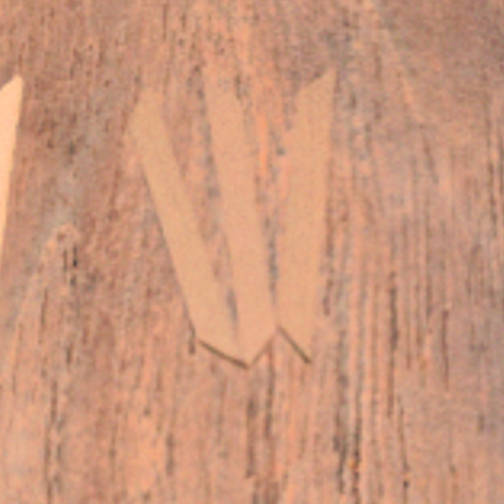

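Request:
execute_actions --actions '[{"rows":[[-0.02,0.01,0.025,0,0,-0.03,0.9,0,0,0,0,0,0,-0.47],[-0.06,0.025,0.05,0,0,-0.06,0.8,0,0,0,0,0,0,-0.47],[-0.11,0.045,0.075,0,0,-0.09,0.7,0,0,0,0,0,0,-0.47],[-0.16,0.065,0.1,-0.005,0,-0.12,0.6,0,0,0,0,0,0,-0.47],[-0.21,0.085,0.125,-0.005,0,-0.15,0.5,0,0,0,0,0,0,-0.47],[-0.26,0.105,0.15,-0.01,0,-0.18,0.4,0,0,0,0,0,0,-0.47],[-0.31,0.125,0.175,-0.01,0,-0.21,0.3,0,0,0,0,0,0,-0.47],[-0.36,0.145,0.2,-0.015,0,-0.24,0.2,0,0,0,0,0,0,-0.47],[-0.41,0.165,0.225,-0.015,0,-0.27,0.1,0,0,0,0,0,0,-0.47],[-0.46,0.185,0.25,-0.019,0,-0.3,0,0,0,0,0,0,0,-0.47],[-0.51,0.205,0.275,-0.019,0,-0.33,0,0,0,0,0,0,0,-0.47],[-0.56,0.225,0.3,-0.019,0,-0.36,0,0,0,0,0,0,0,-0.47],[-0.6,0.245,0.319,-0.019,0,-0.39,0,0,0,0,0,0,0,-0.47],[-0.625,0.265,0.319,-0.019,0,-0.414,0,0,0,0,0,0,0,-0.47],[-0.642,0.28,0.319,-0.019,0,-0.414,0,0,0,0,0,0,0,-0.47]],"steps":15}]' --pictures false

Request:
execute_actions --actions '[{"steps":25}]'

Request:
zoom_image --camera "cam_head_right" --region '[250, 240, 340, 330]'

Scene clock: 111.37 s of 5550.00 s.
left_arm: end_effector_position=(+0.3921, +0.0679, +0.0641) grip_measured=+0.003 end_effector_quat_wxyz=(+0.030, -0.071, +0.997, -0.009) | right_arm: end_effector_position=(+0.3230, -0.2980, +0.0758) grip_measured=-0.440 end_effector_quat_wxyz=(-0.001, +0.497, +0.868, +0.008)
Joint positions: left_arm=[-0.389  2.11   1.738 -1.138 -0.015 -0.61   0.047] | right_arm=[-0.11   1.801  1.355 -1.12  -0.015  1.074  0.026]
Joint velocities: left_arm=[-1.516  0.642  0.491  0.095  0.037 -1.414 -0.001] | right_arm=[-0.002  0.002  0.017  0.022 -0.007 -0.037  0.001]
Joint torques (N m, as the arm reports them, + toward a larger angle): left_arm=[  1.27 -11.91   5.86  -0.11  -0.1   -0.04] | right_arm=[-0.02 -9.82  7.27  0.07  0.04  0.01]
Steps of this call (steps 1 to 15: the robot went on to your last target; steps 16 to 90: nothing new was sent; then 25.93 s passed at rest; steps 91 to 105: all 15 steps of this action). Readings (joint positions):
91: left_arm=[0.303 1.808 1.377 -1.134 -0.009 -0.001] | right_arm=[-0.110 1.801 1.355 -1.120 -0.012 1.074]
92: left_arm=[0.295 1.812 1.384 -1.139 -0.011 -0.020] | right_arm=[-0.110 1.801 1.355 -1.120 -0.013 1.074]
94: left_arm=[0.243 1.841 1.426 -1.150 -0.020 -0.083] | right_arm=[-0.110 1.801 1.355 -1.120 -0.013 1.074]
98: left_arm=[0.024 1.936 1.547 -1.145 -0.022 -0.249] | right_arm=[-0.110 1.801 1.355 -1.120 -0.014 1.074]
105: the state above

Scene clock: 112.20 s of 5550.00 s.
left_arm: end_effector_position=(+0.3693, +0.0391, +0.0441) grip_measured=+0.003 end_effector_quat_wxyz=(-0.004, -0.136, +0.991, +0.002) | right_arm: end_effector_position=(+0.3230, -0.2980, +0.0758) grip_measured=-0.440 end_effector_quat_wxyz=(-0.001, +0.497, +0.868, +0.008)
Joint positions: left_arm=[-0.469  2.169  1.752 -1.164  0.002 -0.821  0.047] | right_arm=[-0.11   1.801  1.355 -1.12  -0.015  1.074  0.026]
Joint velocities: left_arm=[-0.007 -0.012 -0.012  0.022  0.037 -0.007 -0.   ] | right_arm=[-0.012 -0.007 -0.007 -0.037 -0.037  0.007 -0.   ]
Joint torques (N m, as the arm reports them, + toward a larger angle): left_arm=[  0.01 -14.12   7.     0.15  -0.14  -0.05] | right_arm=[-0.01 -9.76  7.29  0.06  0.04  0.02]
Steps of this call (steps 1 to 25: the robot went on to your last target). Readings (joint positions):
1: left_arm=[-0.437 2.129 1.749 -1.135 -0.010 -0.652] | right_arm=[-0.110 1.801 1.355 -1.120 -0.015 1.074]
2: left_arm=[-0.475 2.144 1.752 -1.134 -0.004 -0.685] | right_arm=[-0.110 1.801 1.355 -1.120 -0.015 1.074]
4: left_arm=[-0.513 2.163 1.752 -1.143 0.007 -0.732] | right_arm=[-0.110 1.801 1.355 -1.120 -0.015 1.074]
8: left_arm=[-0.494 2.169 1.752 -1.157 0.009 -0.785] | right_arm=[-0.110 1.801 1.355 -1.120 -0.015 1.074]
25: the state above

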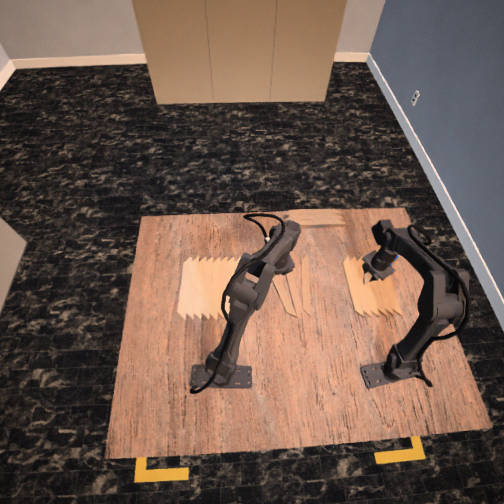

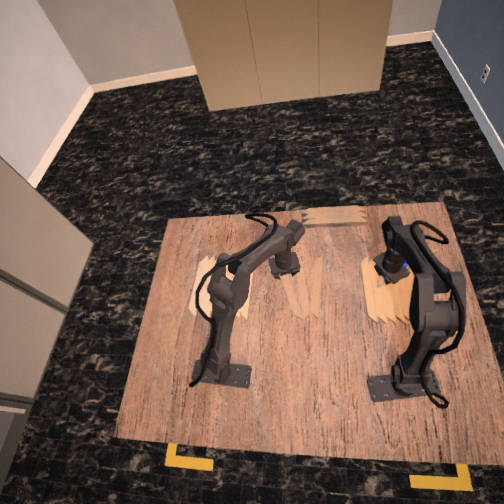

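Region (250, 240, 340, 330) of cam_head_right's 504x504 image, scaled by 5.600, with more detail than that image has.

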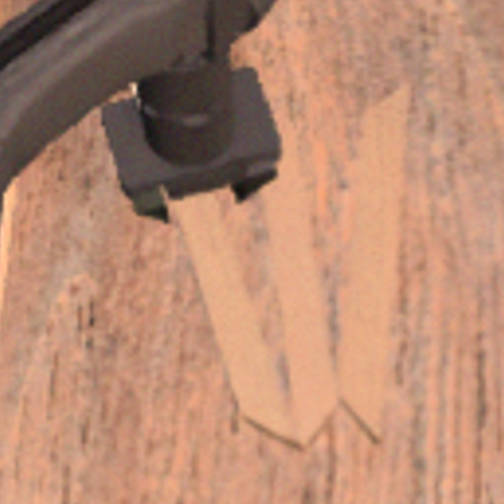

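Request:
execute_actions --actions '[{"rows":[[0,0.004,-0.008,0.006,0,0,0,0,0,0,0,0.004,0,-0.47],[0,0.008,-0.016,0.012,0,0,0,0,0,0,0,0.004,0,-0.47],[0,0.012,-0.024,0.018,0,0,0,0,0,0,0,0.004,0,-0.47],[0,0.016,-0.032,0.024,0,0,0,0,0,0,0,0.004,0,-0.47],[0,0.02,-0.04,0.03,0,0,0,0,0,0,0,0.004,0,-0.47],[0,0.024,-0.047,0.036,0,0,0,0,0,0,0,0.004,0,-0.47],[0,0.028,-0.054,0.042,0,0,0,0,0,0,0,0.004,0,-0.47]],"steps":15}]' --pictures false

Request:
execute_actions --actions '[{"rows":[[0,0,0,0,0,0,-0.1,0,0,0,0,0.004,0,-0.47],[0,0,0,0,0,0,-0.2,0,0,0,0,0.004,0,-0.47],[0,0,0,0,0,0,-0.27,0,0,0,0,0.004,0,-0.47],[0,0,0,0,0,0,-0.32,0,0,0,0,0.004,0,-0.47],[0,0,0,0,0,0,-0.36,0,0,0,0,0.004,0,-0.47],[0,0,0,0,0,0,-0.39,0,0,0,0,0.004,0,-0.47],[0,0,0,0,0,0,-0.42,0,0,0,0,0.004,0,-0.47],[0,0,0,0,0,0,-0.44,0,0,0,0,0.004,0,-0.47],[0,0,0,0,0,0,-0.46,0,0,0,0,0.004,0,-0.47]],"steps":15}]' --pictures false

Scene clock: 125.87 s of 5550.00 s.
left_arm: end_effector_position=(+0.3708, +0.0380, +0.0219) grip_measured=+0.003 end_effector_quat_wxyz=(-0.004, -0.137, +0.991, +0.001) | right_arm: end_effector_position=(+0.3230, -0.2980, +0.0758) grip_measured=-0.440 end_effector_quat_wxyz=(-0.001, +0.497, +0.868, +0.008)
Joint positions: left_arm=[-0.469  2.194  1.703 -1.088  0.003 -0.821  0.047] | right_arm=[-0.11   1.801  1.355 -1.12  -0.015  1.074  0.026]
Joint velocities: left_arm=[-0.012 -0.012  0.007  0.051 -0.051 -0.051 -0.   ] | right_arm=[-0.017 -0.002  0.012 -0.051  0.022  0.007 -0.001]
Joint torques (N m, as the arm reports them, + toward a larger angle): left_arm=[ -0.03 -12.64   3.95   0.34  -0.03   0.04] | right_arm=[ 0.05 -9.81  7.29  0.07  0.08  0.02]
Steps of this call (steps 1 to 15: the robot went on to your last target; steps 16 to 90: nothing new was sent; then 10.17 s passed at rest; steps 91 to 105: all 15 steps of this action). Readings (joint positions):
91: left_arm=[-0.469 2.169 1.752 -1.163 0.002 -0.821] | right_arm=[-0.110 1.801 1.355 -1.120 -0.015 1.074]
92: left_arm=[-0.469 2.169 1.752 -1.161 0.002 -0.821] | right_arm=[-0.110 1.801 1.355 -1.120 -0.015 1.074]
94: left_arm=[-0.469 2.169 1.746 -1.148 0.002 -0.821] | right_arm=[-0.110 1.801 1.355 -1.120 -0.015 1.074]
98: left_arm=[-0.469 2.181 1.715 -1.113 0.002 -0.821] | right_arm=[-0.110 1.801 1.355 -1.120 -0.015 1.074]
105: the state above

Scene clock: 126.37 s of 5550.00 s.
left_arm: end_effector_position=(+0.3707, +0.0379, +0.0219) grip_measured=-0.426 end_effector_quat_wxyz=(-0.004, -0.137, +0.991, +0.001) | right_arm: end_effector_position=(+0.3230, -0.2980, +0.0758) grip_measured=-0.440 end_effector_quat_wxyz=(-0.001, +0.497, +0.868, +0.008)
Joint positions: left_arm=[-0.469  2.194  1.703 -1.088  0.004 -0.821  0.027] | right_arm=[-0.11   1.801  1.355 -1.12  -0.015  1.074  0.026]
Joint velocities: left_arm=[-0.002 -0.012 -0.002 -0.022  0.11   0.051 -0.   ] | right_arm=[-0.007  0.007  0.012  0.037  0.022  0.007 -0.   ]
Joint torques (N m, as the arm reports them, + toward a larger angle): left_arm=[ -0.05 -13.47   5.38   0.25  -0.03   0.03] | right_arm=[ 0.04 -9.79  7.37  0.06  0.09  0.04]
Steps of this call (steps 1 to 15: all 15 steps of this action). Readings (joint positions):
1: left_arm=[-0.469 2.194 1.703 -1.088 0.004 -0.821] | right_arm=[-0.110 1.801 1.355 -1.120 -0.015 1.074]
2: left_arm=[-0.469 2.194 1.703 -1.088 0.004 -0.821] | right_arm=[-0.110 1.801 1.355 -1.120 -0.015 1.074]
4: left_arm=[-0.469 2.194 1.703 -1.088 0.004 -0.821] | right_arm=[-0.110 1.801 1.355 -1.120 -0.015 1.074]
8: left_arm=[-0.469 2.194 1.703 -1.088 0.004 -0.821] | right_arm=[-0.110 1.801 1.355 -1.120 -0.015 1.074]
15: the state above

Request:
execute_actions --actions '[{"rows":[[0,-0.005,0.015,-0.007,0,0,-0.46,0,0,0,0,0.004,0,-0.47],[0,-0.005,0.03,-0.014,0,0,-0.46,0,0,0,0,0.004,0,-0.47],[0,-0.005,0.045,-0.022,0,0,-0.46,0,0,0,0,0.004,0,-0.47],[0,-0.005,0.06,-0.03,0,0,-0.46,0,0,0,0,0.004,0,-0.47],[0,0,0.075,-0.038,0,0,-0.46,0,0,0,0,0.004,0,-0.47],[0.007,0,0.085,-0.044,0,0,-0.46,0,0,0,0,0.004,0,-0.47],[0.014,0,0.093,-0.048,0,0.02,-0.46,0,0,0,0,0.004,0,-0.47],[0.021,0,0.093,-0.048,0,0.05,-0.46,0,0,0,0,0.004,0,-0.47],[0.028,0,0.093,-0.048,0,0.08,-0.46,0,0,0,0,0.004,0,-0.47],[0.035,0,0.093,-0.048,0,0.11,-0.46,0,0,0,0,0.004,0,-0.47],[0.042,0,0.093,-0.048,0,0.14,-0.46,0,0,0,0,0.004,0,-0.47],[0.042,0,0.093,-0.048,0,0.17,-0.46,0,0,0,0,0.004,0,-0.47],[0.042,0,0.093,-0.048,0,0.2,-0.46,0,0,0,0,0.004,0,-0.47],[0.042,0,0.093,-0.048,0,0.225,-0.46,0,0,0,0,0.004,0,-0.47]],"steps":15}]' --pictures false

Request:
execute_actions --actions '[{"steps":18}]' --pictures false

Request:
execute_actions --actions '[{"rows":[[0,0.004,-0.007,0.005,0,0,-0.46,0,0,0,0,0.004,0,-0.47],[0,0.008,-0.014,0.01,0,0,-0.46,0,0,0,0,0.004,0,-0.47],[0,0.012,-0.021,0.016,0,0,-0.46,0,0,0,0,0.004,0,-0.47],[0,0.016,-0.028,0.021,0,0,-0.46,0,0,0,0,0.004,0,-0.47],[0,0.02,-0.035,0.027,0,0,-0.46,0,0,0,0,0.004,0,-0.47],[0,0.024,-0.042,0.032,0,0,-0.46,0,0,0,0,0.004,0,-0.47],[0,0.027,-0.049,0.038,0,0,-0.46,0,0,0,0,0.004,0,-0.47],[0,0.03,-0.056,0.043,0,0,-0.46,0,0,0,0,0.004,0,-0.47]],"steps":15}]'

Request:
zoom_image --camera "cam_head_right" --region '[240, 230, 350, 340]'

Scene clock: 154.57 s of 5550.00 s.
left_arm: end_effector_position=(+0.3872, +0.0494, +0.0451) grip_measured=-0.426 end_effector_quat_wxyz=(+0.002, -0.014, +1.000, -0.004) | right_arm: end_effector_position=(+0.3230, -0.2980, +0.0758) grip_measured=-0.440 end_effector_quat_wxyz=(-0.001, +0.497, +0.868, +0.008)
Joint positions: left_arm=[-0.425  2.194  1.797 -1.167  0.005 -0.531  0.027] | right_arm=[-0.11   1.801  1.355 -1.12  -0.015  1.074  0.026]
Joint velocities: left_arm=[ 0.134 -0.007  0.002 -0.11  -0.051  1.077 -0.   ] | right_arm=[-0.012 -0.012  0.022 -0.022 -0.022  0.022  0.001]
Joint torques (N m, as the arm reports them, + toward a larger angle): left_arm=[ -0.09 -13.64   7.15   0.18  -0.03   0.09] | right_arm=[ 0.03 -9.71  7.36  0.06  0.1   0.03]
Steps of this call (steps 1 to 15: the robot went on to your last target; steps 16 to 90: nothing new was sent; then 24.70 s passed at rest; steps 91 to 105: all 15 steps of this action). Readings (joint positions):
91: left_arm=[-0.469 2.194 1.703 -1.089 0.004 -0.821] | right_arm=[-0.110 1.801 1.355 -1.120 -0.015 1.074]
92: left_arm=[-0.469 2.194 1.704 -1.091 0.004 -0.821] | right_arm=[-0.110 1.801 1.355 -1.120 -0.015 1.074]
94: left_arm=[-0.469 2.194 1.718 -1.109 0.004 -0.821] | right_arm=[-0.110 1.801 1.355 -1.120 -0.015 1.074]
98: left_arm=[-0.467 2.194 1.780 -1.148 0.004 -0.800] | right_arm=[-0.110 1.801 1.355 -1.120 -0.015 1.074]
105: the state above

Scene clock: 155.17 s of 5550.00 s.
left_arm: end_effector_position=(+0.3859, +0.0523, +0.0451) grip_measured=-0.426 end_effector_quat_wxyz=(-0.003, +0.061, +0.998, -0.001) | right_arm: end_effector_position=(+0.3230, -0.2980, +0.0758) grip_measured=-0.440 end_effector_quat_wxyz=(-0.001, +0.497, +0.868, +0.008)
Joint positions: left_arm=[-0.421  2.194  1.797 -1.177  0.005 -0.377  0.027] | right_arm=[-0.11   1.801  1.355 -1.12  -0.015  1.074  0.026]
Joint velocities: left_arm=[-0.012  0.007  0.007 -0.051 -0.051 -0.022 -0.   ] | right_arm=[-0.007 -0.012  0.002 -0.022 -0.022  0.037 -0.   ]
Joint torques (N m, as the arm reports them, + toward a larger angle): left_arm=[  0.18 -13.62   7.13   0.15  -0.02   0.09] | right_arm=[ 0.07 -9.8   7.34  0.06  0.07  0.02]
Steps of this call (steps 1 to 18: the robot went on to your last target). Readings (joint positions):
1: left_arm=[-0.422 2.194 1.797 -1.169 0.005 -0.499] | right_arm=[-0.110 1.801 1.355 -1.120 -0.015 1.074]
2: left_arm=[-0.421 2.194 1.797 -1.171 0.005 -0.474] | right_arm=[-0.110 1.801 1.355 -1.120 -0.015 1.074]
4: left_arm=[-0.421 2.194 1.797 -1.174 0.005 -0.438] | right_arm=[-0.110 1.801 1.355 -1.120 -0.015 1.074]
8: left_arm=[-0.421 2.194 1.797 -1.176 0.005 -0.400] | right_arm=[-0.110 1.801 1.355 -1.120 -0.015 1.074]
18: the state above

Scene clock: 155.67 s of 5550.00 s.
left_arm: end_effector_position=(+0.3870, +0.0517, +0.0217) grip_measured=-0.426 end_effector_quat_wxyz=(-0.004, +0.061, +0.998, -0.001) | right_arm: end_effector_position=(+0.3230, -0.2980, +0.0758) grip_measured=-0.440 end_effector_quat_wxyz=(-0.001, +0.497, +0.868, +0.008)
Joint positions: left_arm=[-0.421  2.222  1.748 -1.103  0.005 -0.377  0.027] | right_arm=[-0.11   1.801  1.355 -1.12  -0.015  1.074  0.026]
Joint velocities: left_arm=[-0.002 -0.012 -0.007 -0.007  0.007 -0.081 -0.   ] | right_arm=[-0.007 -0.032  0.007  0.007  0.081 -0.081  0.001]
Joint torques (N m, as the arm reports them, + toward a larger angle): left_arm=[ -0.07 -12.73   3.94   0.42  -0.03   0.03] | right_arm=[-0.02 -9.8   7.35  0.08  0.11  0.02]
Steps of this call (steps 1 to 15: all 15 steps of this action). Readings (joint positions):
1: left_arm=[-0.421 2.194 1.797 -1.177 0.005 -0.377] | right_arm=[-0.110 1.801 1.355 -1.120 -0.015 1.074]
2: left_arm=[-0.421 2.194 1.797 -1.176 0.005 -0.377] | right_arm=[-0.110 1.801 1.355 -1.120 -0.015 1.074]
4: left_arm=[-0.421 2.195 1.792 -1.164 0.005 -0.377] | right_arm=[-0.110 1.801 1.355 -1.120 -0.015 1.074]
8: left_arm=[-0.421 2.208 1.763 -1.129 0.005 -0.377] | right_arm=[-0.110 1.801 1.355 -1.120 -0.015 1.074]
15: the state above

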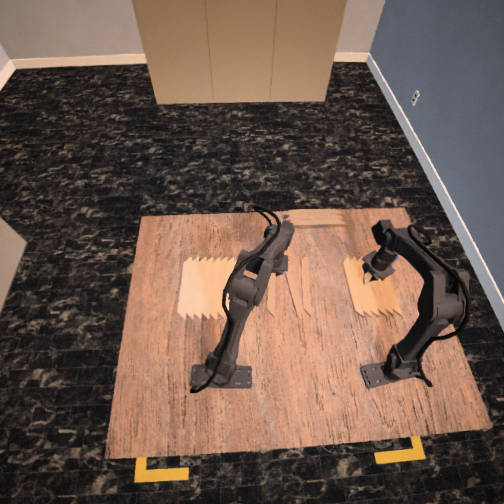

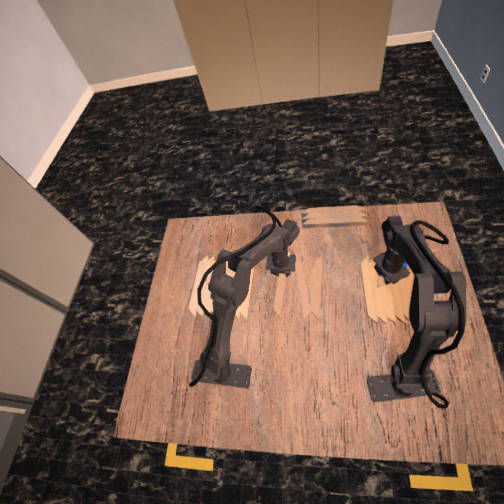

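Region (240, 230, 350, 340) of cam_head_right's 504x504 image, scaled by 4.582, with more detail than that image has.

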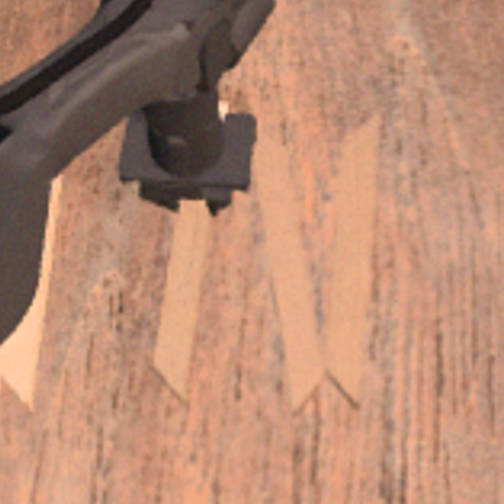

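Request:
execute_actions --actions '[{"rows":[[0,0,0,0,0,0,-0.4,0,0,0,0,0.004,0,-0.47],[0,0,0,0,0,0,-0.3,0,0,0,0,0.004,0,-0.47],[0,0,0,0,0,0,-0.15,0,0,0,0,0.004,0,-0.47],[0,0,0,0,0,0,-0.05,0,0,0,0,0.004,0,-0.47],[0,0,0,0,0,0,-0.05,0,0,0,0,0.004,0,-0.47],[0,-0.006,0.012,-0.008,0,0,-0.05,0,0,0,0,0.004,0,-0.47],[0,-0.012,0.024,-0.016,0,0,-0.05,0,0,0,0,0.004,0,-0.47],[0,-0.018,0.036,-0.024,0,0,-0.05,0,0,0,0,0.004,0,-0.47],[0,-0.024,0.046,-0.032,0,0,-0.05,0,0,0,0,0.004,0,-0.47],[0,-0.03,0.054,-0.04,0,0,-0.05,0,0,0,0,0.004,0,-0.47]],"steps":15}]' --pictures false

Request:
execute_actions --actions '[{"rows":[[-0.01,0,0,0,0,-0.03,-0.05,0,0,0,0,0.004,0,-0.47],[-0.025,0,0,0,0,-0.06,-0.05,0,0,0,0,0.004,0,-0.47],[-0.04,0,0,0,0,-0.09,-0.05,0,0,0,0,0.004,0,-0.47],[-0.055,0,0,0,0,-0.12,-0.05,0,0,0,0,0.004,0,-0.47],[-0.07,0,0,0,0,-0.15,-0.05,0,0,0,0,0.004,0,-0.47],[-0.085,0,0,0,0,-0.18,-0.05,0,0,0,0,0.004,0,-0.47],[-0.1,0,0,0,0,-0.21,-0.05,0,0,0,0,0.004,0,-0.47],[-0.115,0,0,0,0,-0.229,-0.05,0,0,0,0,0.004,0,-0.47],[-0.13,0,0,0,0,-0.229,-0.05,0,0,0,0,0.004,0,-0.47],[-0.143,0,0,0,0,-0.229,-0.05,0,0,0,0,0.004,0,-0.47],[-0.154,0,0,0,0,-0.229,-0.05,0,0,0,0,0.004,0,-0.47],[-0.163,0,0,0,0,-0.229,-0.05,0,0,0,0,0.004,0,-0.47],[-0.169,0,0,0,0,-0.229,-0.05,0,0,0,0,0.004,0,-0.47],[-0.173,0,0,0,0,-0.229,-0.05,0,0,0,0,0.004,0,-0.47]],"steps":15}]' --pictures false

Request:
execute_actions --actions '[{"steps":15}]'

Request:
zoom_image --camera "cam_head_right" --region '[260, 250, 340, 330]'

Scene clock: 178.57 s of 5550.00 s.
left_arm: end_effector_position=(+0.3866, +0.0519, +0.0414) grip_measured=-0.053 end_effector_quat_wxyz=(-0.002, +0.061, +0.998, -0.002) | right_arm: end_effector_position=(+0.3230, -0.2980, +0.0758) grip_measured=-0.440 end_effector_quat_wxyz=(-0.001, +0.497, +0.868, +0.008)
Joint positions: left_arm=[-0.421  2.198  1.789 -1.163  0.004 -0.377  0.044] | right_arm=[-0.11   1.801  1.355 -1.12  -0.015  1.074  0.026]
Joint velocities: left_arm=[ 0.002 -0.11   0.046 -0.154 -0.007  0.007  0.   ] | right_arm=[-0.012 -0.002 -0.012 -0.007 -0.007  0.022 -0.001]
Joint torques (N m, as the arm reports them, + toward a larger angle): left_arm=[ -0.06 -14.44   7.12   0.15  -0.02   0.03] | right_arm=[ 0.07 -9.81  7.4   0.05  0.08 -0.01]
Steps of this call (steps 1 to 15: the robot went on to your last target; steps 16 to 90: nothing new was sent; then 19.40 s passed at rest; steps 91 to 105: all 15 steps of this action). Readings (joint positions):
91: left_arm=[-0.421 2.222 1.748 -1.103 0.005 -0.377] | right_arm=[-0.110 1.801 1.355 -1.120 -0.015 1.074]
92: left_arm=[-0.421 2.222 1.748 -1.103 0.005 -0.377] | right_arm=[-0.110 1.801 1.355 -1.120 -0.015 1.074]
94: left_arm=[-0.421 2.222 1.748 -1.103 0.004 -0.377] | right_arm=[-0.110 1.801 1.355 -1.120 -0.015 1.074]
98: left_arm=[-0.421 2.222 1.751 -1.114 0.004 -0.377] | right_arm=[-0.110 1.801 1.355 -1.120 -0.015 1.074]
105: the state above

Scene clock: 179.07 s of 5550.00 s.
left_arm: end_effector_position=(+0.3360, -0.0216, +0.0420) grip_measured=-0.053 end_effector_quat_wxyz=(-0.003, -0.042, +0.999, -0.003) | right_arm: end_effector_position=(+0.3230, -0.2980, +0.0758) grip_measured=-0.440 end_effector_quat_wxyz=(-0.001, +0.497, +0.868, +0.008)
Joint positions: left_arm=[-0.63   2.197  1.789 -1.164  0.009 -0.792  0.044] | right_arm=[-0.11   1.801  1.355 -1.12  -0.015  1.074  0.026]
Joint velocities: left_arm=[-0.227  0.012 -0.002  0.051  0.081 -0.256 -0.   ] | right_arm=[ 0.007 -0.027 -0.007  0.022  0.022  0.11   0.001]
Joint torques (N m, as the arm reports them, + toward a larger angle): left_arm=[  1.37 -13.53   5.52   0.27  -0.14  -0.05] | right_arm=[-0.03 -9.78  7.37  0.06  0.09  0.02]
Steps of this call (steps 1 to 15: all 15 steps of this action). Readings (joint positions):
1: left_arm=[-0.421 2.197 1.789 -1.164 0.004 -0.385] | right_arm=[-0.110 1.801 1.355 -1.120 -0.015 1.074]
2: left_arm=[-0.422 2.197 1.789 -1.163 0.004 -0.404] | right_arm=[-0.110 1.801 1.355 -1.120 -0.015 1.074]
4: left_arm=[-0.434 2.197 1.789 -1.164 0.004 -0.466] | right_arm=[-0.110 1.801 1.355 -1.120 -0.015 1.074]
8: left_arm=[-0.503 2.197 1.789 -1.164 0.003 -0.643] | right_arm=[-0.110 1.801 1.355 -1.120 -0.015 1.074]
15: the state above

Scene clock: 179.57 s of 5550.00 s.
left_arm: end_effector_position=(+0.3343, -0.0236, +0.0420) grip_measured=-0.053 end_effector_quat_wxyz=(-0.004, -0.058, +0.998, -0.003) | right_arm: end_effector_position=(+0.3230, -0.2980, +0.0758) grip_measured=-0.440 end_effector_quat_wxyz=(-0.001, +0.497, +0.868, +0.008)
Joint positions: left_arm=[-0.636  2.197  1.789 -1.164  0.01  -0.83   0.044] | right_arm=[-0.11   1.801  1.355 -1.12  -0.015  1.074  0.026]
Joint velocities: left_arm=[-0.012  0.002 -0.017 -0.007 -0.095  0.037 -0.   ] | right_arm=[-0.012 -0.012 -0.007 -0.007  0.022 -0.022  0.001]
Joint torques (N m, as the arm reports them, + toward a larger angle): left_arm=[  0.61 -13.5    5.48   0.27  -0.08  -0.03] | right_arm=[-0.01 -9.77  7.31  0.07  0.09  0.  ]
Steps of this call (steps 1 to 15: the robot went on to your last target). Readings (joint positions):
1: left_arm=[-0.636 2.197 1.789 -1.164 0.009 -0.800] | right_arm=[-0.110 1.801 1.355 -1.120 -0.015 1.074]
2: left_arm=[-0.637 2.197 1.789 -1.164 0.010 -0.806] | right_arm=[-0.110 1.801 1.355 -1.120 -0.015 1.074]
4: left_arm=[-0.636 2.197 1.789 -1.164 0.010 -0.816] | right_arm=[-0.110 1.801 1.355 -1.120 -0.015 1.074]
8: left_arm=[-0.636 2.197 1.789 -1.164 0.010 -0.825] | right_arm=[-0.110 1.801 1.355 -1.120 -0.015 1.074]
15: the state above

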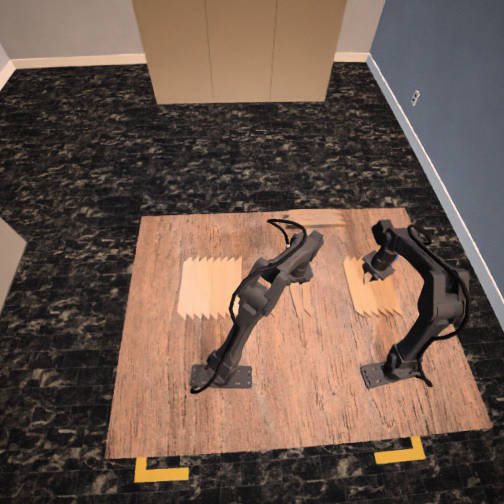

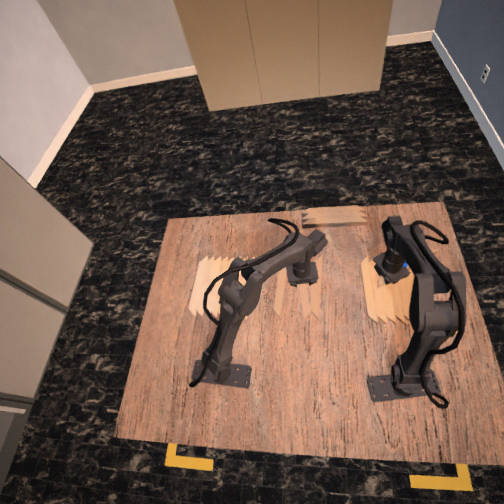

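Region (260, 250, 340, 330) of cam_head_right's 504x504 image, scaled by 6.300, with more detail than that image has.

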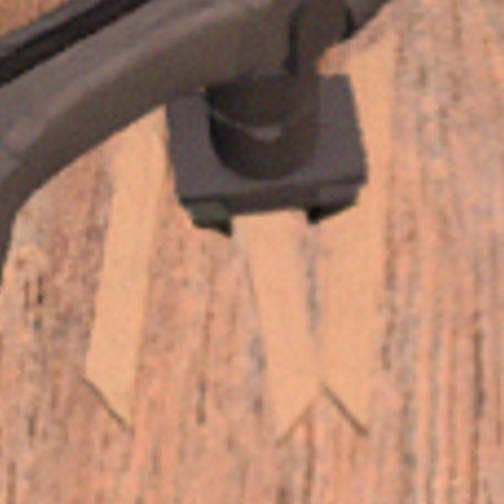

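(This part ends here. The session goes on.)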